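# Four arms remove an elastic band from tea caddies

## Task

Get the elastic band off the tea caddies and set it down flat on the tabletop, far enough from every caddy, with no part of the band lying across another part. All caddies must stay upright, close to where they started, and nothing may be knocked or moved out of the work area. At the end every gripper must have released and every arm must have backed away; the result must hold without any robot supporting it.

## Robot and tools

Robots. There are four identical i2rt Big YAM arms named arm1, arm2, arm3 and arm4. Each has six revolute joints, a two-finger gripper and a camera on the wrist (arm1_cam_wrist to arm4_cam_wrist). Two fixed room cameras, cam_high and cam_low, also watch the table. The hand reaches roughly 1.0 m out from the joint 1 axis. With joints 1 and 6 at zero and the hand level and pointing forward, the wrist camera sits on top of the hand looking toward the fingertips.

Frames. A single scene frame is shared by all: origin on the floor, +z up. The bases sit on the tabletop at about z=0.72 m: arm1 at x=+0.32, y=+0.46, facing -125 deg; arm2 at x=-0.32, y=+0.46, facing -55; arm3 at x=-0.32, y=-0.46, facing +55; arm4 at x=+0.32, y=-0.46, facing +125 (angles measured counter-clockwise from +x). The hand point is midway between the fingertips; its z axis runs along the fingers and its y axis is the direction the fingers open and close.

Joints, all absolute targets in radians, with the tolerance that counts as arrived in brackets:
- joint1_rad: -2.879 to 2.879 (0.045). Spins the arm about its base, positive counter-clockwise seen from above; at 0 the arm extends the way its base faces.
- joint2_rad: 0 to 3.141 (0.14). Shoulder; 0 has the upper arm roughly level pointing backward, increasing lifts it up and then forward.
- joint3_rad: 0 to 3.019 (0.09). Elbow; 0 is folded flat against the upper arm, increasing opens it.
- joint4_rad: -1.692 to 1.57 (0.055). Hand pitch; positive tilts the fingers up.
- joint5_rad: -1.57 to 1.57 (0.03). Hand yaw; positive swings toward the arm's right.
- joint6_rad: -2.094 to 2.094 (0.035). Hand roll; positive is clockwise when looking from behind the hand.
- gripper_m: 0 to 0.093 (0.003). Absolute fingertip separation in metres. Grip force tops out near 50 to 62 N per pad, lower on some units.

Tools.
execute_actions: argument "actions" is a list holding either nothing or a single action object. That object has one optional key per arm ("arm1" to "arm4"), each containing "joints": a dict from joint name to an absolute target (rad, gripper in m) within the ranges above. Every arm gets its own separate dict; include only the joints you want to set. All commanded motions begin together but may finish at different moments, and each joint travels at its own rate, so the hand can sweep a wide, curved path. Joints or arms you omit may still be driving toward earlier targets. Optional "cameras": a list of camera names or ["all"]; omitted or null gives all, [] gives none. Unknown keys, names or out-of-range values make the whole call rejected with nothing moving. An empty actions list just reports state and images.
wait: "seconds" from 0 to 10; issues no new command, then reports like an empty call.
zoom_image: "camera" plus "region" [x0, y0, x1, y1] in pixels from the image's top-left, no bigger than 504 by 504, applied to that camera's most recent full image.
finished_scene: "scene" is the current scene number; ends it permanently after the last command is held, and reports success.

Result lines. Each call returns every arm's state (joint_positions, joint torques) and the requested images, listed in order on the "pictures" line. joint_status tells how each commanded motion ended: "off_target" (stopped short and may still be pushing), "contact_stop" or "time_out" (the joint gives up its target and holds its current spot, although a timed-out joint may keep a target clipped near its position and continue pushing), "not_followed" (a safety check refused the arm's targets; the line "joint command not followed" with a "cause:" explains it, and the refused targets may be retried on later actions until replaced with acceptable ones; gripper targets still run). on_its_own lists anything this call did not command; "held at" there is the held target, not the actual position. Torque numbers are total drive output, offset, scaled and noisy, nonzero even in free air, so treat them only as rough hints of load. MOTOR HOT appears from 85 C; at 100 C an OVER-TEMPERATURE FAULT drops that arm, and its unfinished keys read "limit_stop_at_motor_heat" (resend the target afterward).

Cautions. A Big YAM does not stop on contact and can press very hard; a sustained push overheats motors, and loads held up slowly sag. To relieve a push, command the joint to its reported position. Small target changes may not move a joint at all. The self and inter-arm collision check can react late and ignores fingers, gripper housings and wrist cameras, so keep arms well apart; a hard squeeze between two robots fails the job outright. Nothing reports robot-to-robot contact. Arms do not wait for one another. Avoid dropping, slamming or knocking objects, toppling caddies, or pushing anything off the work area. Finish with grippers open and arms withdrawn.

Each tool is called in YAML: its name, and indented under it one key for each argument.

## Session

I'll start by looking at the current state of the scene.

execute_actions:
  actions: []

Scene clock: 0.00 s.
Joint torques (N m, as the arm reports them, + toward a larger angle): no reading
arm1.joint_positions: joint1_rad=-0.012 joint2_rad=+0.437 joint3_rad=+1.452 joint4_rad=-1.528 joint5_rad=-0.011 joint6_rad=+0.017 gripper_m=+0.094
arm1.joint_status: not commanded
arm1.hand: x=+0.2514 y=+0.3692 z=+1.3394 quat_wxyz=(-0.239, -0.770, -0.380, +0.453) (m; scene frame)
arm2.joint_positions: joint1_rad=+0.012 joint2_rad=+0.421 joint3_rad=+1.451 joint4_rad=-1.537 joint5_rad=-0.008 joint6_rad=+0.015 gripper_m=+0.094
arm2.joint_status: not commanded
arm2.hand: x=-0.2526 y=+0.3570 z=+1.3809 quat_wxyz=(-0.447, -0.412, -0.761, +0.227) (m; scene frame)
arm3.joint_positions: joint1_rad=-0.013 joint2_rad=+0.424 joint3_rad=+1.449 joint4_rad=-1.541 joint5_rad=-0.002 joint6_rad=+0.008 gripper_m=+0.095
arm3.joint_status: not commanded
arm3.hand: x=-0.2501 y=-0.3719 z=+1.3011 quat_wxyz=(-0.448, +0.389, -0.769, -0.238) (m; scene frame)
arm4.joint_positions: joint1_rad=-0.009 joint2_rad=+0.425 joint3_rad=+1.481 joint4_rad=-1.537 joint5_rad=+0.000 joint6_rad=-0.010 gripper_m=+0.095
arm4.joint_status: not commanded
arm4.hand: x=+0.2575 y=-0.3677 z=+1.3792 quat_wxyz=(-0.244, +0.758, -0.395, -0.457) (m; scene frame)
pictures: arm1_cam_wrist, arm2_cam_wrist, arm3_cam_wrist, arm4_cam_wrist, cam_high, cam_low
Images, in order (width x height): arm1_cam_wrist 672x504, arm2_cam_wrist 672x504, arm3_cam_wrist 672x504, arm4_cam_wrist 672x504, cam_high 672x504, cam_low 672x504.

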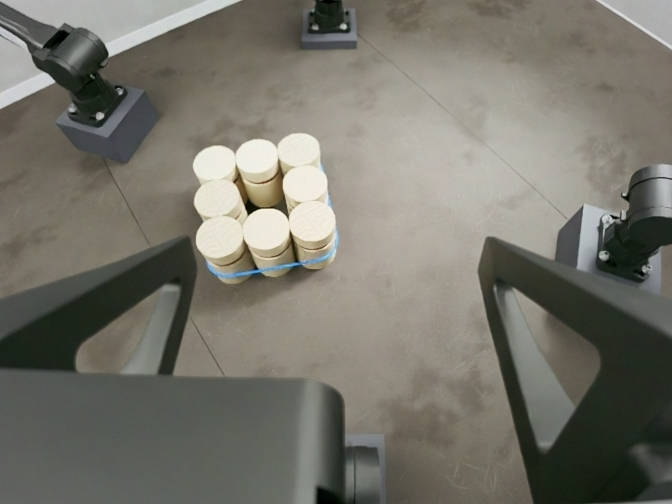

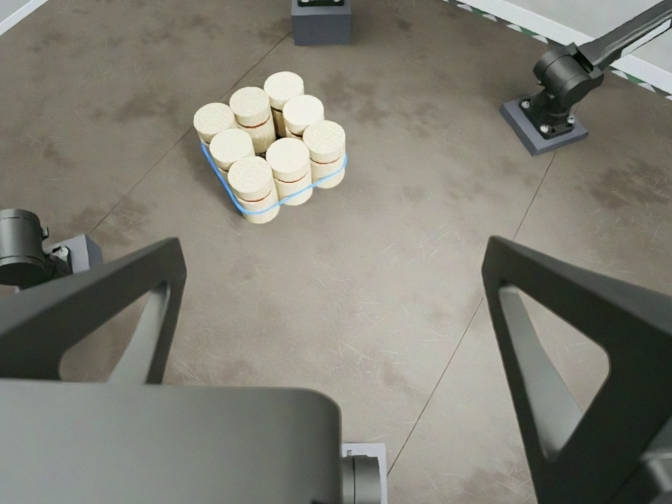

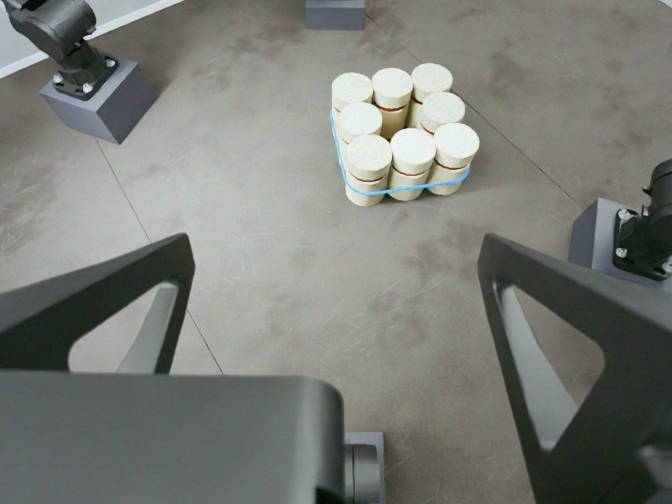

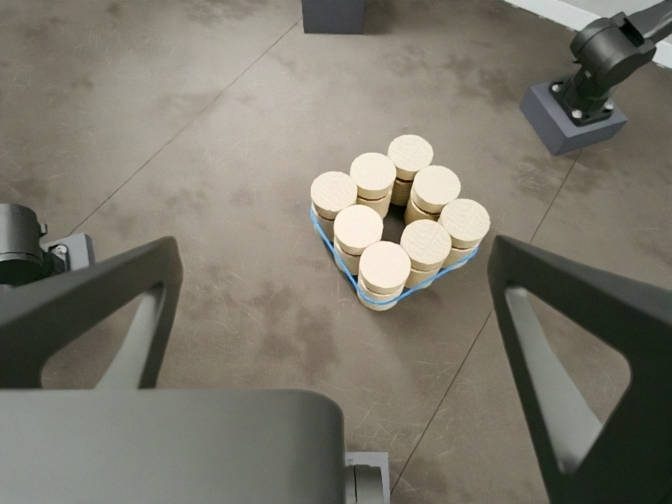

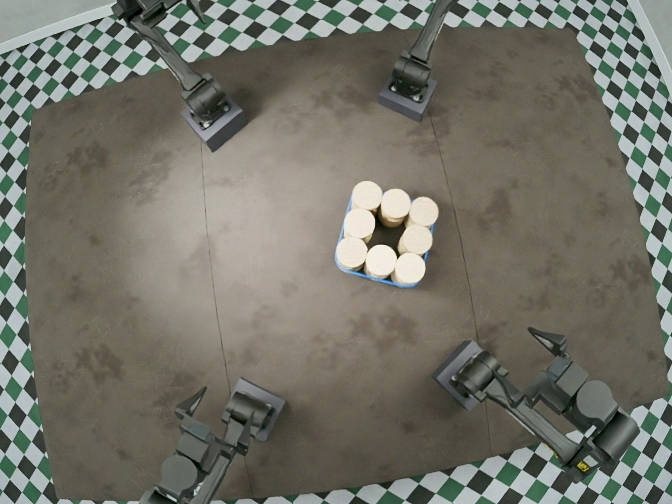

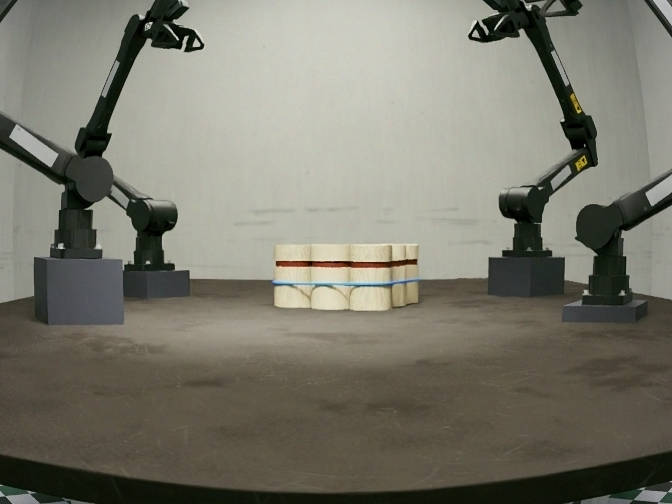

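zoom_image:
  camera: "cam_high"
  region: [300, 160, 480, 310]

zoom_image:
  camera: "cam_low"
  region: [250, 220, 450, 330]

Region (300, 160, 480, 310) of cam_high's 672x504 image, scaled by 2.800, with more detail than that image has.

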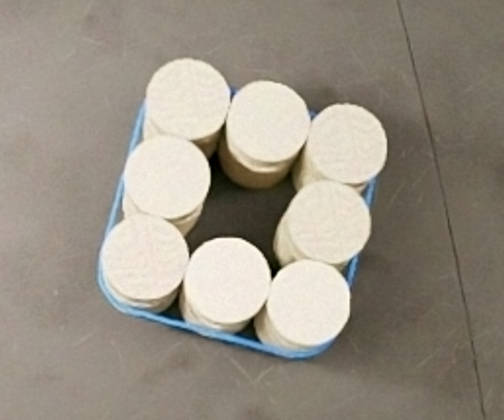

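Region (250, 220, 450, 330) of cam_low's 672x504 image, scaled by 2.520, with more detail than that image has; it fills the top 277 rows of this view, and the rest is white.

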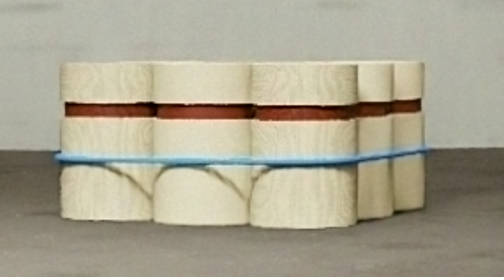

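execute_actions:
  actions:
    - {"arm1": {"joints": {"joint4_rad": -0.9}}, "arm2": {"joints": {"joint3_rad": 1.0}}, "arm3": {"joints": {"joint2_rad": 1.0}}, "arm4": {"joints": {"joint5_rad": -0.6}}}
  cameras: []

Scene clock: 20.40 s.
Joint torques (N m, as the arm reports them, + toward a larger angle): arm1=[-1.14  6.83  7.46  2.86  0.04  0.  ] | arm2=[ 1.37  3.2   9.01  1.73  0.05 -0.11] | arm3=[ 1.28 -3.81  9.48  1.88  0.05  0.05] | arm4=[-0.86  6.81  6.15  2.08 -0.22  0.04]
arm1.joint_positions: joint1_rad=-0.012 joint2_rad=+0.437 joint3_rad=+1.452 joint4_rad=-0.930 joint5_rad=-0.011 joint6_rad=+0.017 gripper_m=+0.094
arm1.joint_status: all done
arm1.hand: x=+0.2340 y=+0.3468 z=+1.4814 quat_wxyz=(-0.343, -0.600, -0.298, +0.659) (m; scene frame)
arm2.joint_positions: joint1_rad=+0.012 joint2_rad=+0.421 joint3_rad=+0.990 joint4_rad=-1.536 joint5_rad=-0.008 joint6_rad=+0.015 gripper_m=+0.094
arm2.joint_status: all done
arm2.hand: x=-0.2258 y=+0.3186 z=+1.1759 quat_wxyz=(-0.261, -0.456, -0.841, +0.129) (m; scene frame)
arm3.joint_positions: joint1_rad=-0.013 joint2_rad=+0.996 joint3_rad=+1.447 joint4_rad=-1.541 joint5_rad=-0.002 joint6_rad=+0.008 gripper_m=+0.095
arm3.joint_status: all done
arm3.hand: x=-0.1261 y=-0.1965 z=+1.1835 quat_wxyz=(-0.212, +0.439, -0.865, -0.117) (m; scene frame)
arm4.joint_positions: joint1_rad=-0.009 joint2_rad=+0.425 joint3_rad=+1.481 joint4_rad=-1.537 joint5_rad=-0.597 joint6_rad=-0.010 gripper_m=+0.095
arm4.joint_status: all done
arm4.hand: x=+0.1926 y=-0.4440 z=+1.3930 quat_wxyz=(-0.011, +0.795, -0.243, -0.555) (m; scene frame)
pictures: none
No camera images: the call's "cameras" was empty. Leave "cameras" out to get every camera's image.

execute_actions:
  actions:
    - {"arm1": {"joints": {"joint1_rad": 0.389, "joint2_rad": 0.551, "joint3_rad": 0.233, "joint4_rad": -0.467, "joint5_rad": 0.0, "joint6_rad": -1.42, "gripper_m": 0.045}}, "arm2": {"joints": {"joint1_rad": 0.0, "joint2_rad": 1.376, "joint3_rad": 0.522, "joint4_rad": 0.02, "joint5_rad": -0.304, "joint6_rad": 1.19, "gripper_m": 0.045}}, "arm3": {"joints": {"joint1_rad": -0.394, "joint2_rad": 1.195, "joint3_rad": 0.639, "joint4_rad": -0.29, "joint5_rad": -0.334, "joint6_rad": 1.155, "gripper_m": 0.045}}, "arm4": {"joints": {"joint1_rad": -1.033, "joint2_rad": 1.242, "joint3_rad": 0.523, "joint4_rad": -0.663, "joint5_rad": -0.767, "joint6_rad": 0.14, "gripper_m": 0.045}}}

Scene clock: 46.47 s.
Joint torques (N m, as the arm reports them, + toward a larger angle): arm1=[-0.9  -0.21 10.1   2.42 -0.03 -0.1 ] | arm2=[ 0.58 -7.69  7.74  2.32 -0.27 -0.04] | arm3=[ 1.32 -7.49  8.25  2.84 -0.25  0.16] | arm4=[-1.37 -5.79  5.4   1.19 -0.55  0.07]
arm1.joint_positions: joint1_rad=+0.386 joint2_rad=+0.563 joint3_rad=+0.232 joint4_rad=-0.495 joint5_rad=+0.000 joint6_rad=-1.403 gripper_m=+0.045
arm1.joint_status: all done
arm1.hand: x=+0.2564 y=+0.2035 z=+0.8709 quat_wxyz=(+0.015, -0.189, -0.909, +0.371) (m; scene frame)
arm2.joint_positions: joint1_rad=+0.006 joint2_rad=+1.368 joint3_rad=+0.508 joint4_rad=+0.006 joint5_rad=-0.300 joint6_rad=+1.179 gripper_m=+0.045
arm2.joint_status: all done
arm2.hand: x=-0.0473 y=+0.1391 z=+0.8675 quat_wxyz=(-0.325, -0.796, -0.480, -0.174) (m; scene frame)
arm3.joint_positions: joint1_rad=-0.398 joint2_rad=+1.210 joint3_rad=+0.632 joint4_rad=-0.313 joint5_rad=-0.330 joint6_rad=+1.141 gripper_m=+0.045
arm3.joint_status: all done
arm3.hand: x=+0.0062 y=-0.1900 z=+0.8654 quat_wxyz=(-0.097, -0.213, -0.905, -0.355) (m; scene frame)
arm4.joint_positions: joint1_rad=-1.028 joint2_rad=+1.230 joint3_rad=+0.530 joint4_rad=-0.676 joint5_rad=-0.765 joint6_rad=+0.133 gripper_m=+0.045
arm4.joint_status: all done
arm4.hand: x=+0.3299 y=-0.1471 z=+0.8814 quat_wxyz=(+0.150, +0.482, -0.789, -0.351) (m; scene frame)
pictures: arm1_cam_wrist, arm2_cam_wrist, arm3_cam_wrist, arm4_cam_wrist, cam_high, cam_low
Images, in order (width x height): arm1_cam_wrist 672x504, arm2_cam_wrist 672x504, arm3_cam_wrist 672x504, arm4_cam_wrist 672x504, cam_high 672x504, cam_low 672x504.

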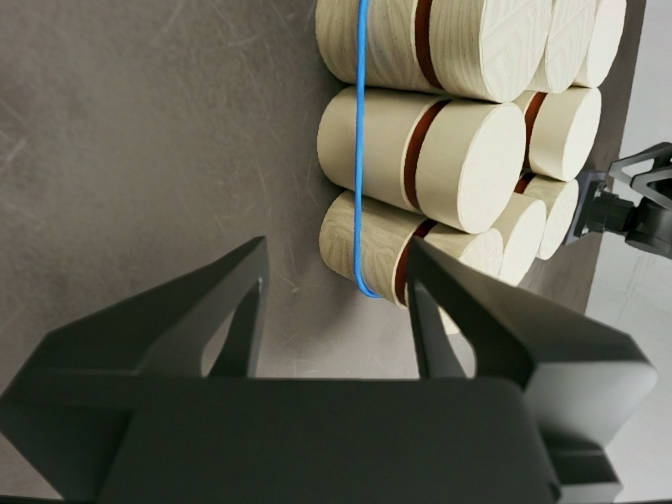

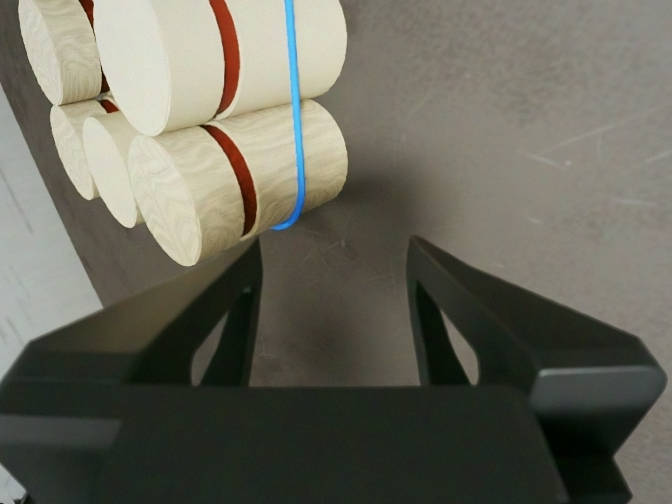

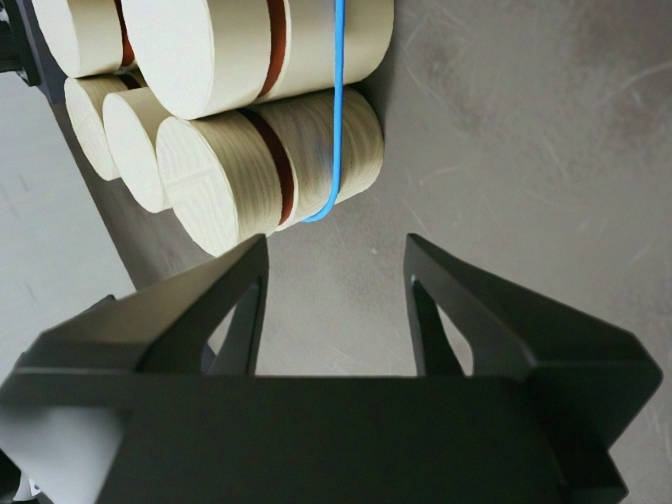

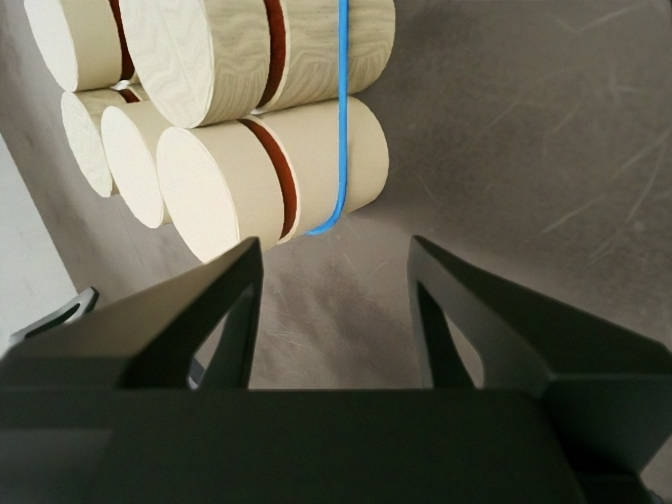

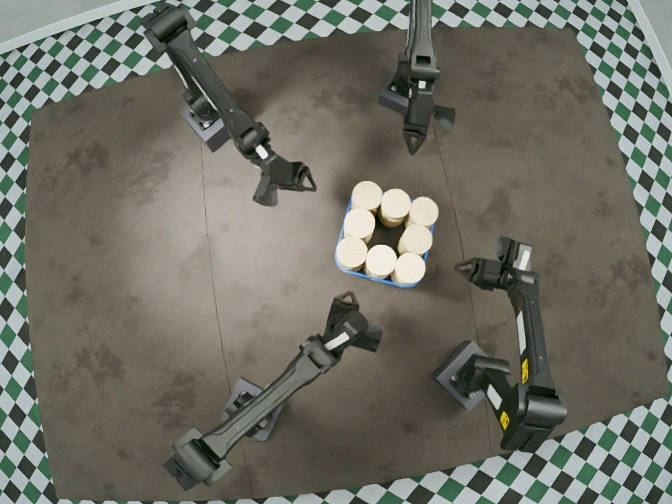

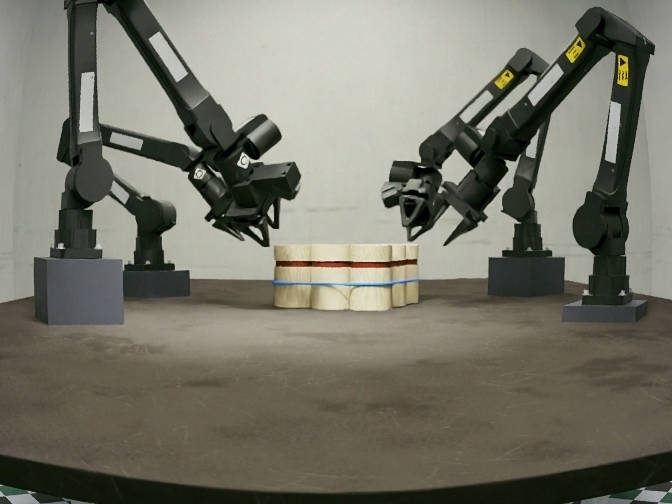

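execute_actions:
  actions:
    - {"arm1": {"joints": {"joint1_rad": 0.409, "joint2_rad": 1.157, "joint3_rad": 0.277, "joint4_rad": 0.095}}, "arm2": {"joints": {"joint1_rad": 0.097, "joint2_rad": 1.715, "joint3_rad": 0.709, "joint4_rad": 0.192, "joint5_rad": -0.236, "joint6_rad": 1.25}}, "arm3": {"joints": {"joint1_rad": -0.367, "joint2_rad": 1.441, "joint3_rad": 0.691, "joint4_rad": -0.089, "joint5_rad": -0.3125, "joint6_rad": 1.187}}, "arm4": {"joints": {"joint1_rad": -0.822, "joint2_rad": 1.49, "joint3_rad": 0.468, "joint4_rad": -0.178, "joint5_rad": -0.7026, "joint6_rad": 0.427}}}

Scene clock: 78.07 s.
Joint torques (N m, as the arm reports them, + toward a larger angle): arm1=[-0.39 -2.86 10.39  2.46 -0.04 -0.08] | arm2=[  0.77 -13.27   6.09   2.1    0.2   -0.05] | arm3=[  1.67 -10.23   9.35   2.81   0.09   0.14] | arm4=[-0.84 -8.83  3.89  1.52 -0.24  0.1 ]
arm1.joint_positions: joint1_rad=+0.401 joint2_rad=+1.145 joint3_rad=+0.235 joint4_rad=+0.068 joint5_rad=+0.000 joint6_rad=-1.403 gripper_m=+0.045
arm1.joint_status: all done
arm1.hand: x=+0.2464 y=+0.1436 z=+0.8050 quat_wxyz=(+0.012, -0.182, -0.913, +0.364) (m; scene frame)
arm2.joint_positions: joint1_rad=+0.101 joint2_rad=+1.716 joint3_rad=+0.699 joint4_rad=+0.183 joint5_rad=-0.240 joint6_rad=+1.239 gripper_m=+0.045
arm2.joint_status: all done
arm2.hand: x=+0.0301 y=+0.0914 z=+0.8132 quat_wxyz=(-0.327, -0.792, -0.486, -0.174) (m; scene frame)
arm3.joint_positions: joint1_rad=-0.374 joint2_rad=+1.459 joint3_rad=+0.655 joint4_rad=-0.112 joint5_rad=-0.316 joint6_rad=+1.173 gripper_m=+0.045
arm3.joint_status: all done
arm3.hand: x=+0.0308 y=-0.1629 z=+0.8007 quat_wxyz=(-0.085, -0.222, -0.908, -0.345) (m; scene frame)
arm4.joint_positions: joint1_rad=-0.825 joint2_rad=+1.486 joint3_rad=+0.473 joint4_rad=-0.191 joint5_rad=-0.705 joint6_rad=+0.418 gripper_m=+0.045
arm4.joint_status: all done
arm4.hand: x=+0.2834 y=-0.1107 z=+0.8101 quat_wxyz=(+0.155, +0.472, -0.795, -0.347) (m; scene frame)
pictures: arm1_cam_wrist, arm2_cam_wrist, arm3_cam_wrist, arm4_cam_wrist, cam_high, cam_low
Images, in order (width x height): arm1_cam_wrist 672x504, arm2_cam_wrist 672x504, arm3_cam_wrist 672x504, arm4_cam_wrist 672x504, cam_high 672x504, cam_low 672x504.

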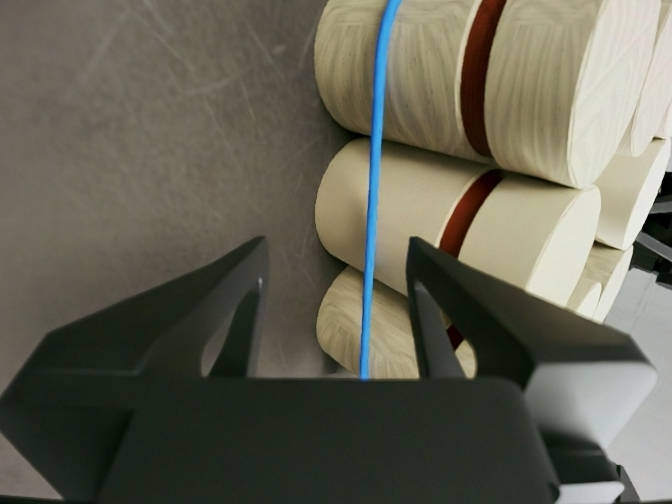

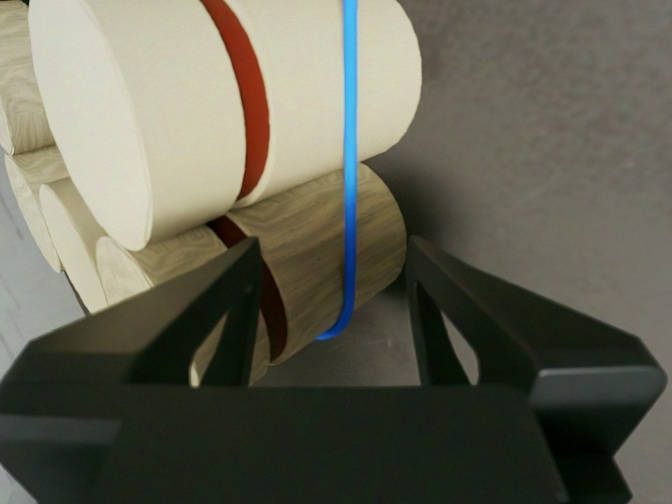

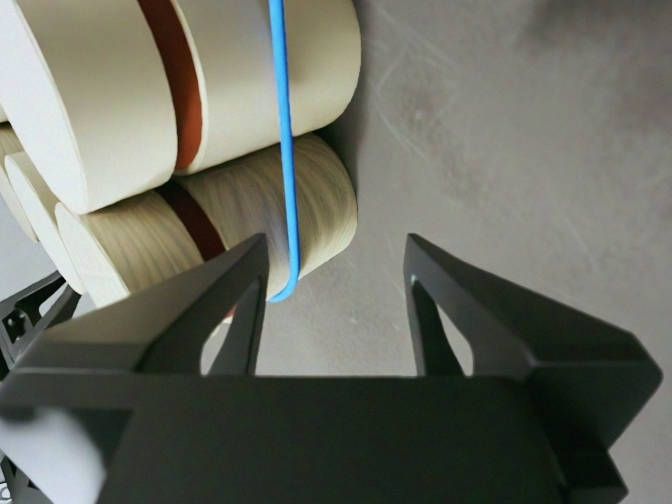

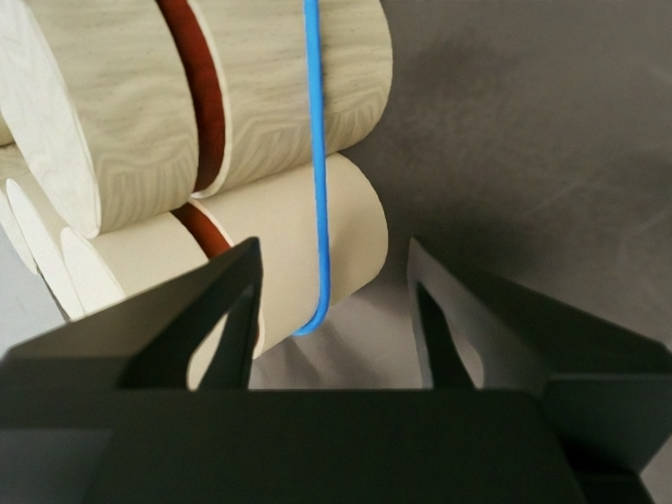

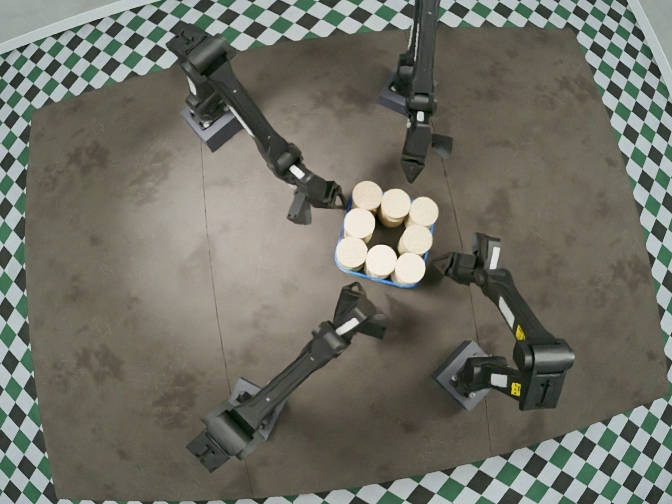

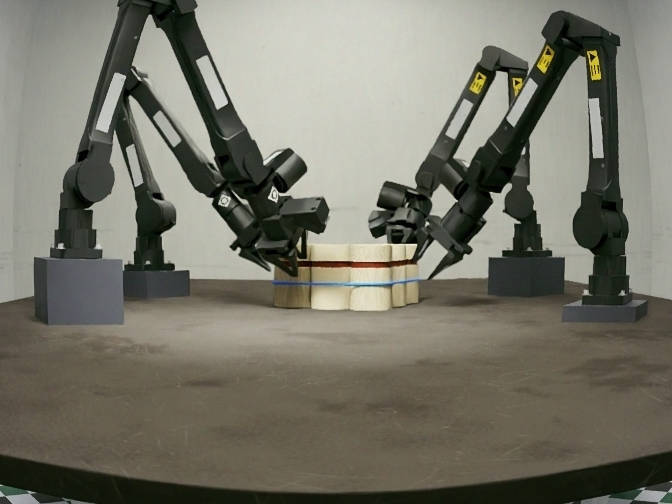

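zoom_image:
  camera: "cam_high"
  region: [290, 140, 490, 340]

Region (290, 140, 490, 340) of cam_high's 672x504 image, scaled by 2.520, with more detail than that image has.

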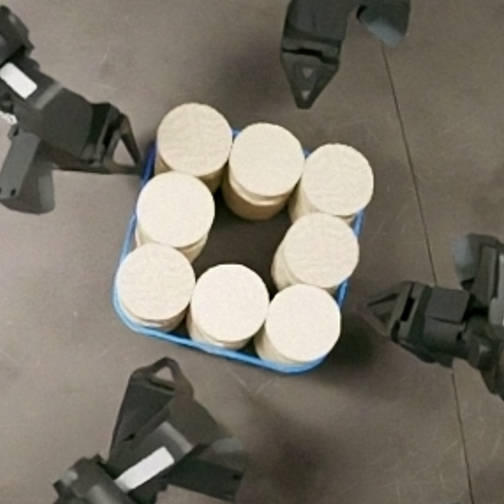

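zoom_image:
  camera: "cam_high"
  region: [310, 170, 400, 260]

zoom_image:
  camera: "cam_high"
  region: [320, 230, 410, 320]

zoom_image:
  camera: "cam_high"
  region: [380, 210, 470, 300]

Region (310, 170, 400, 260) of cam_high's 672x504 image, scaled by 5.600, with more detail than that image has.

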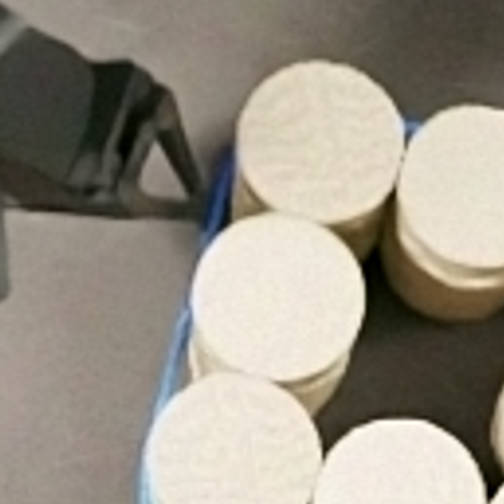

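Region (320, 230, 410, 320) of cam_high's 672x504 image, scaled by 5.600, with more detail than that image has.

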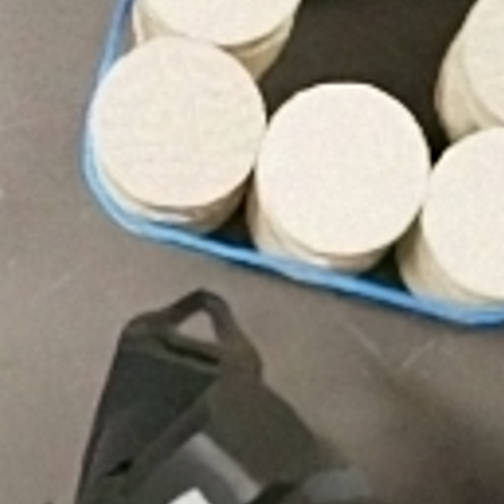

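Region (380, 210, 470, 300) of cam_high's 672x504 image, scaled by 5.600, with more detail than that image has.

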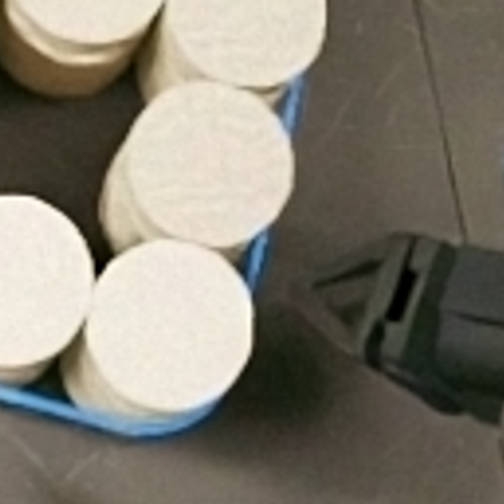

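execute_actions:
  actions:
    - {"arm1": {"joints": {"joint2_rad": 1.40, "joint3_rad": 0.345, "joint4_rad": 0.271, "joint6_rad": -1.455, "gripper_m": 0.032}}, "arm2": {"joints": {"joint1_rad": 0.131, "joint2_rad": 1.84, "joint4_rad": 0.369, "joint5_rad": -0.216, "joint6_rad": 1.27, "gripper_m": 0.032}}, "arm3": {"joints": {"joint1_rad": -0.322, "joint2_rad": 1.569, "joint3_rad": 0.736, "joint4_rad": 0.046, "joint5_rad": -0.283, "joint6_rad": 1.207, "gripper_m": 0.032}}, "arm4": {"joints": {"joint1_rad": -0.714, "joint2_rad": 1.612, "joint3_rad": 0.446, "joint4_rad": 0.045, "joint5_rad": -0.661, "joint6_rad": 0.526, "gripper_m": 0.032}}}

Scene clock: 124.97 s.
Joint torques (N m, as the arm reports them, + toward a larger angle): arm1=[-0.34 -6.25  7.43  2.56 -0.04 -0.08] | arm2=[  1.03 -13.27   5.4    2.32   0.22  -0.09] | arm3=[  1.17 -11.11   8.56   2.94   0.12   0.15] | arm4=[-0.76 -9.48  2.97  1.7  -0.2   0.07]
arm1.joint_positions: joint1_rad=+0.401 joint2_rad=+1.391 joint3_rad=+0.326 joint4_rad=+0.243 joint5_rad=+0.000 joint6_rad=-1.438 gripper_m=+0.032
arm1.joint_status: all done
arm1.hand: x=+0.2354 y=+0.0964 z=+0.7886 quat_wxyz=(+0.019, -0.166, -0.913, +0.373) (m; scene frame)
arm2.joint_positions: joint1_rad=+0.129 joint2_rad=+1.838 joint3_rad=+0.699 joint4_rad=+0.355 joint5_rad=-0.220 joint6_rad=+1.259 gripper_m=+0.032
arm2.joint_status: all done
arm2.hand: x=+0.0452 y=+0.0909 z=+0.7809 quat_wxyz=(-0.347, -0.783, -0.484, -0.176) (m; scene frame)
arm3.joint_positions: joint1_rad=-0.324 joint2_rad=+1.578 joint3_rad=+0.707 joint4_rad=+0.023 joint5_rad=-0.286 joint6_rad=+1.193 gripper_m=+0.032
arm3.joint_status: all done
arm3.hand: x=+0.0505 y=-0.1260 z=+0.7874 quat_wxyz=(-0.105, -0.206, -0.902, -0.364) (m; scene frame)
arm4.joint_positions: joint1_rad=-0.716 joint2_rad=+1.607 joint3_rad=+0.452 joint4_rad=+0.031 joint5_rad=-0.663 joint6_rad=+0.517 gripper_m=+0.032
arm4.joint_status: all done
arm4.hand: x=+0.2528 y=-0.1027 z=+0.7797 quat_wxyz=(+0.150, +0.484, -0.788, -0.349) (m; scene frame)
pictures: arm1_cam_wrist, arm2_cam_wrist, arm3_cam_wrist, arm4_cam_wrist, cam_high, cam_low
Images, in order (width x height): arm1_cam_wrist 672x504, arm2_cam_wrist 672x504, arm3_cam_wrist 672x504, arm4_cam_wrist 672x504, cam_high 672x504, cam_low 672x504.

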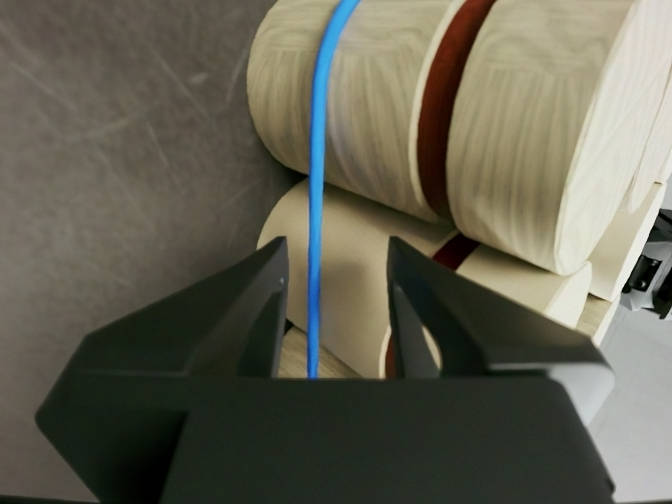

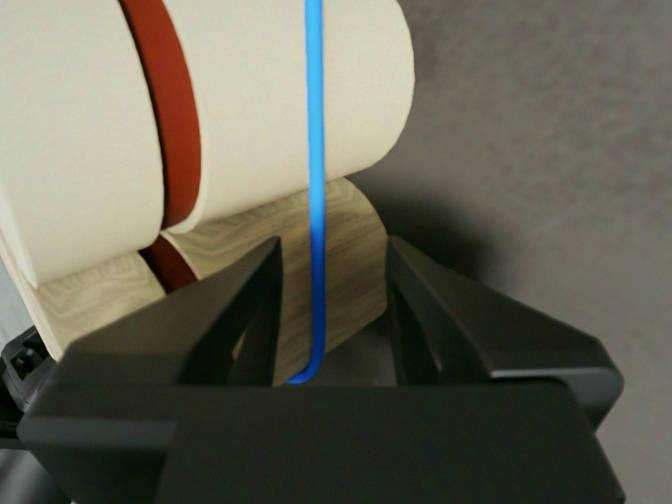

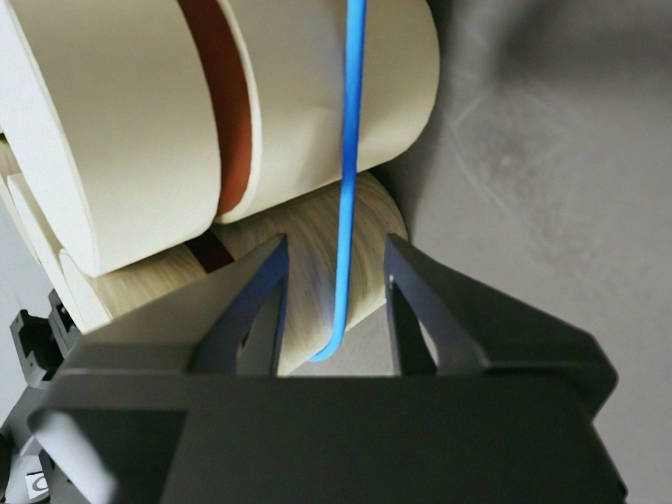

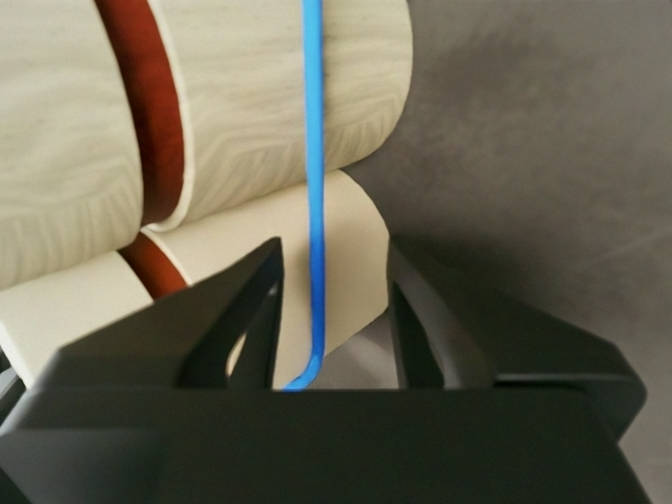

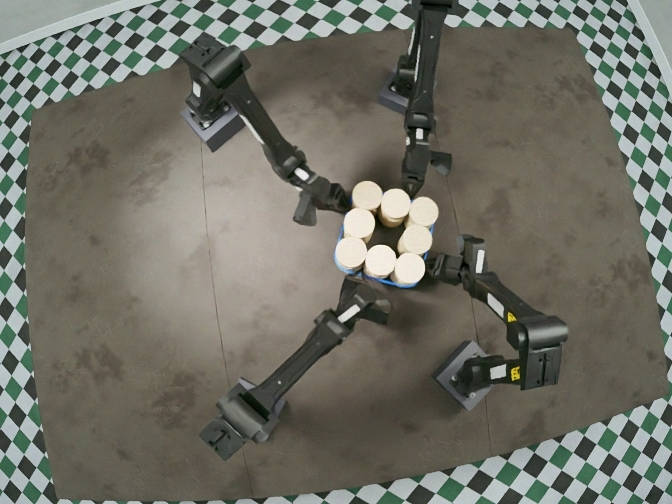

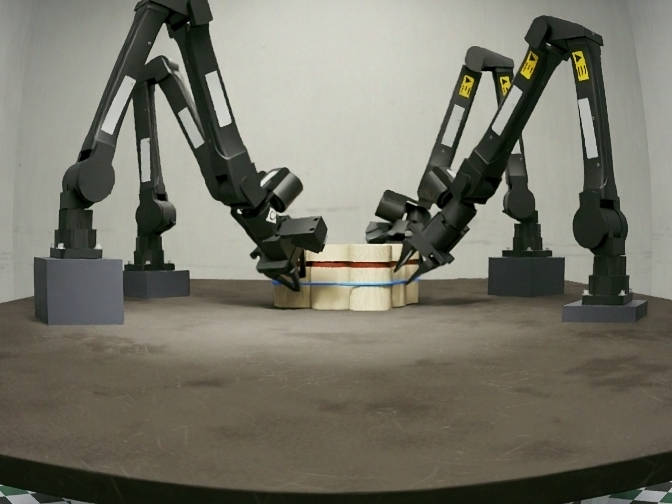

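zoom_image:
  camera: "cam_low"
  region: [240, 220, 460, 320]

zoom_image:
  camera: "cam_high"
  region: [320, 165, 460, 305]

Region (240, 220, 460, 320) of cam_low's 672x504 image, scaled by 2.291, with more detail than that image has; it fills the top 229 rows of this view, and the rest is white.

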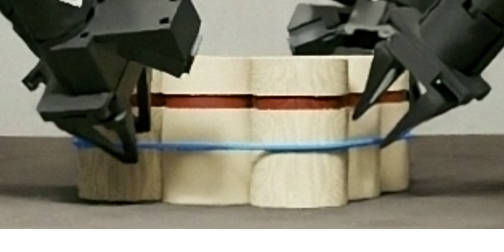

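Region (320, 165, 460, 305) of cam_high's 672x504 image, scaled by 3.600, with more detail than that image has.

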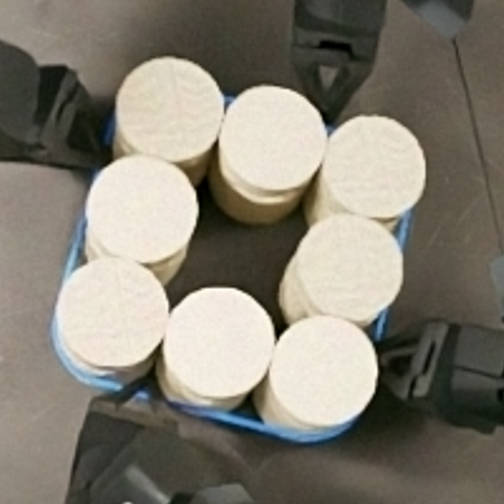

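execute_actions:
  actions:
    - {"arm1": {"joints": {"joint2_rad": 1.452, "joint4_rad": 0.318}}, "arm2": {"joints": {"joint1_rad": 0.139, "joint2_rad": 1.885, "joint4_rad": 0.455}}, "arm3": {"joints": {"joint1_rad": -0.319, "joint2_rad": 1.603, "joint4_rad": 0.083}}, "arm4": {"joints": {"joint1_rad": -0.695, "joint2_rad": 1.648, "joint4_rad": 0.097, "joint6_rad": 0.54}}}
  cameras: ["arm1_cam_wrist", "arm2_cam_wrist", "arm3_cam_wrist", "arm4_cam_wrist", "cam_low"]

Scene clock: 143.43 s.
Joint torques (N m, as the arm reports them, + toward a larger angle): arm1=[-0.23 -5.66  7.12  2.48 -0.04 -0.09] | arm2=[  2.26 -12.58   5.19   2.55   0.2   -0.08] | arm3=[  1.5  -10.3    8.52   2.99   0.1    0.14] | arm4=[-0.15 -8.55  2.81  1.72 -0.22  0.08]
arm1.joint_positions: joint1_rad=+0.401 joint2_rad=+1.435 joint3_rad=+0.326 joint4_rad=+0.291 joint5_rad=+0.000 joint6_rad=-1.438 gripper_m=+0.032
arm1.joint_status: all done
arm1.hand: x=+0.2347 y=+0.0937 z=+0.7810 quat_wxyz=(+0.019, -0.165, -0.912, +0.375) (m; scene frame)
arm2.joint_positions: joint1_rad=+0.132 joint2_rad=+1.867 joint3_rad=+0.699 joint4_rad=+0.440 joint5_rad=-0.220 joint6_rad=+1.260 gripper_m=+0.032
arm2.joint_status: all done
arm2.hand: x=+0.0523 y=+0.0848 z=+0.7816 quat_wxyz=(-0.373, -0.772, -0.482, -0.181) (m; scene frame)
arm3.joint_positions: joint1_rad=-0.324 joint2_rad=+1.600 joint3_rad=+0.707 joint4_rad=+0.059 joint5_rad=-0.286 joint6_rad=+1.194 gripper_m=+0.032
arm3.joint_status: all done
arm3.hand: x=+0.0539 y=-0.1234 z=+0.7825 quat_wxyz=(-0.109, -0.205, -0.900, -0.369) (m; scene frame)
arm4.joint_positions: joint1_rad=-0.704 joint2_rad=+1.632 joint3_rad=+0.452 joint4_rad=+0.083 joint5_rad=-0.663 joint6_rad=+0.531 gripper_m=+0.032
arm4.joint_status: all done
arm4.hand: x=+0.2492 y=-0.0979 z=+0.7762 quat_wxyz=(+0.147, +0.486, -0.784, -0.356) (m; scene frame)
pictures: arm1_cam_wrist, arm2_cam_wrist, arm3_cam_wrist, arm4_cam_wrist, cam_low
Images, in order (width x height): arm1_cam_wrist 672x504, arm2_cam_wrist 672x504, arm3_cam_wrist 672x504, arm4_cam_wrist 672x504, cam_low 672x504.

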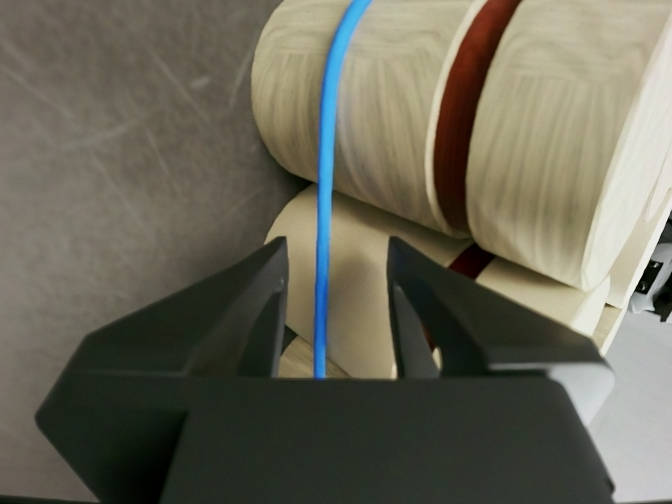

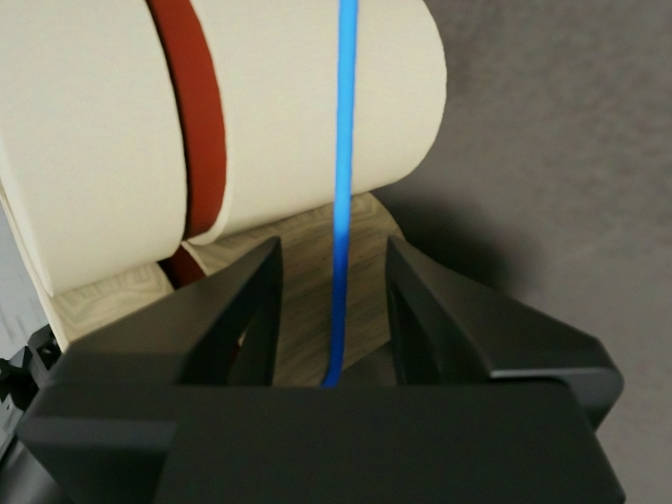

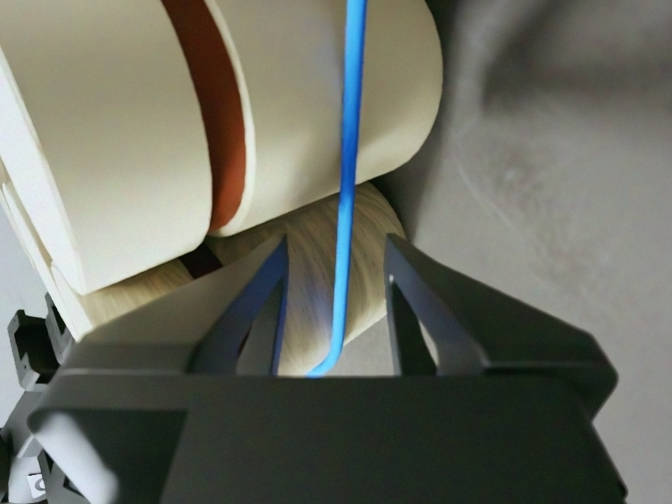

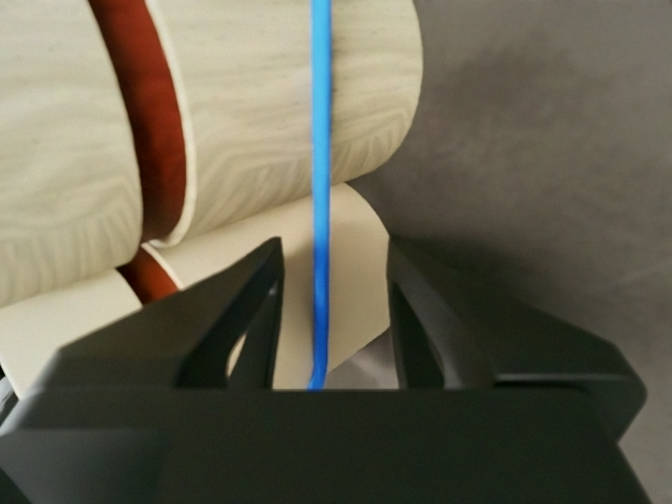

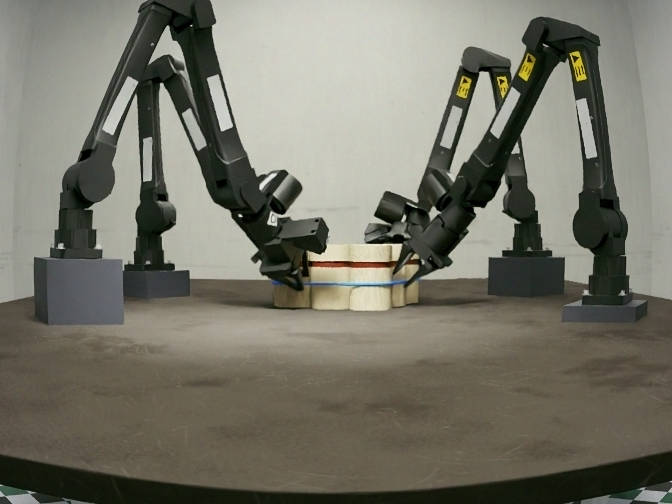

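execute_actions:
  actions:
    - {"arm1": {"joints": {"joint2_rad": 1.515, "joint4_rad": 0.366}}, "arm2": {"joints": {"joint1_rad": 0.154, "joint2_rad": 1.945, "joint4_rad": 0.541}}, "arm3": {"joints": {"joint1_rad": -0.312, "joint2_rad": 1.651, "joint4_rad": 0.121}}, "arm4": {"joints": {"joint1_rad": -0.669, "joint2_rad": 1.695, "joint4_rad": 0.149, "joint6_rad": 0.55}}}
  cameras: ["arm1_cam_wrist", "arm2_cam_wrist", "arm3_cam_wrist", "arm4_cam_wrist", "cam_low"]

Scene clock: 146.10 s.
Joint torques (N m, as the arm reports them, + toward a larger angle): arm1=[-0.46 -6.41  6.56  2.43 -0.03 -0.08] | arm2=[  1.95 -13.29   4.57   2.57   0.12  -0.08] | arm3=[  1.7  -11.43   8.17   2.92   0.09   0.14] | arm4=[ 0.12 -9.19  2.48  1.73 -0.31  0.08]
arm1.joint_positions: joint1_rad=+0.401 joint2_rad=+1.500 joint3_rad=+0.326 joint4_rad=+0.339 joint5_rad=+0.000 joint6_rad=-1.438 gripper_m=+0.032
arm1.joint_status: all done
arm1.hand: x=+0.2349 y=+0.0941 z=+0.7660 quat_wxyz=(+0.019, -0.166, -0.915, +0.367) (m; scene frame)
arm2.joint_positions: joint1_rad=+0.147 joint2_rad=+1.934 joint3_rad=+0.699 joint4_rad=+0.526 joint5_rad=-0.218 joint6_rad=+1.260 gripper_m=+0.032
arm2.joint_status: all done
arm2.hand: x=+0.0588 y=+0.0892 z=+0.7631 quat_wxyz=(-0.380, -0.765, -0.486, -0.184) (m; scene frame)
arm3.joint_positions: joint1_rad=-0.320 joint2_rad=+1.654 joint3_rad=+0.707 joint4_rad=+0.098 joint5_rad=-0.286 joint6_rad=+1.194 gripper_m=+0.032
arm3.joint_status: all done
arm3.hand: x=+0.0532 y=-0.1208 z=+0.7628 quat_wxyz=(-0.104, -0.205, -0.903, -0.364) (m; scene frame)
arm4.joint_positions: joint1_rad=-0.680 joint2_rad=+1.681 joint3_rad=+0.452 joint4_rad=+0.135 joint5_rad=-0.661 joint6_rad=+0.542 gripper_m=+0.032
arm4.joint_status: all done
arm4.hand: x=+0.2409 y=-0.0982 z=+0.7649 quat_wxyz=(+0.152, +0.491, -0.781, -0.355) (m; scene frame)
pictures: arm1_cam_wrist, arm2_cam_wrist, arm3_cam_wrist, arm4_cam_wrist, cam_low
Images, in order (width x height): arm1_cam_wrist 672x504, arm2_cam_wrist 672x504, arm3_cam_wrist 672x504, arm4_cam_wrist 672x504, cam_low 672x504.

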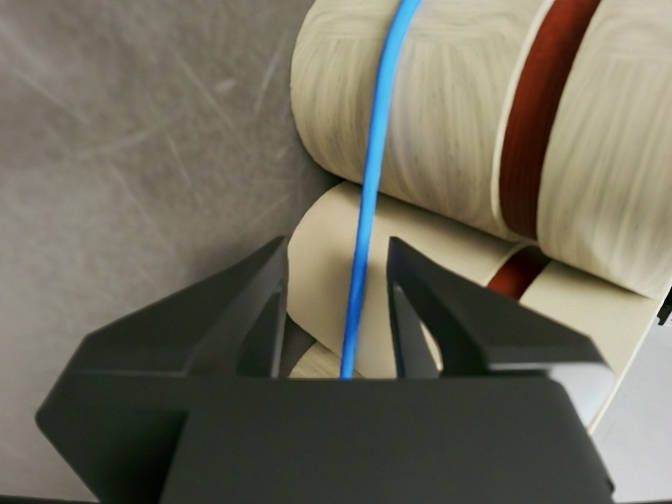

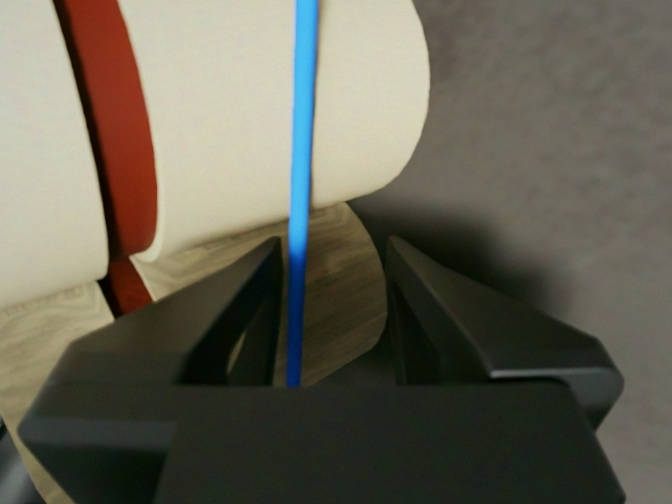

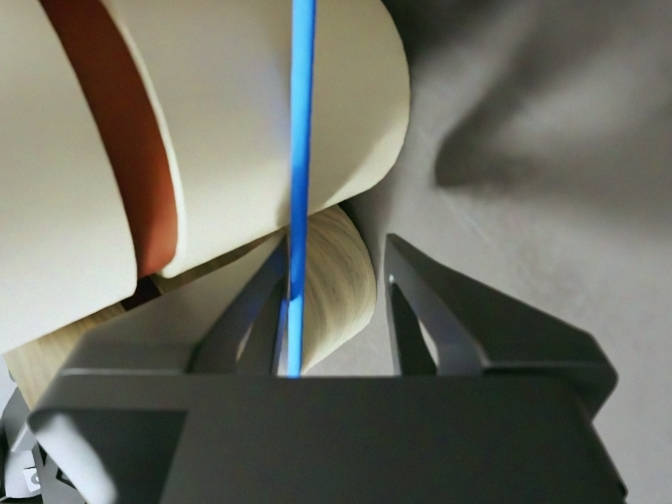

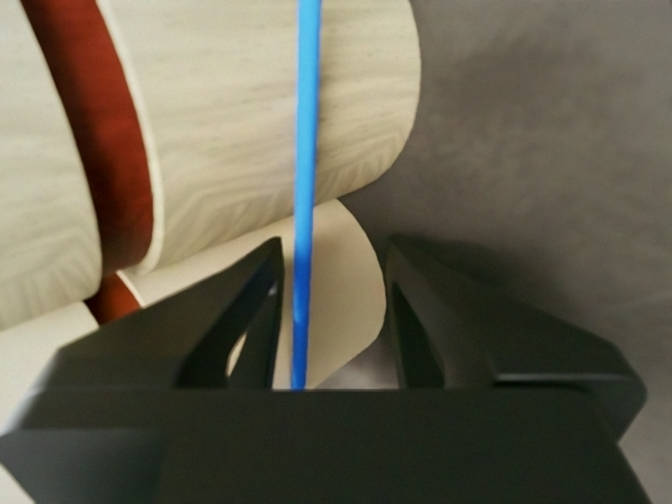

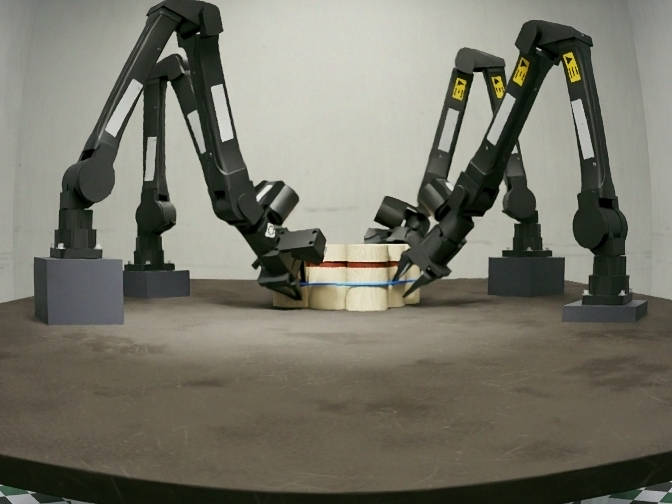

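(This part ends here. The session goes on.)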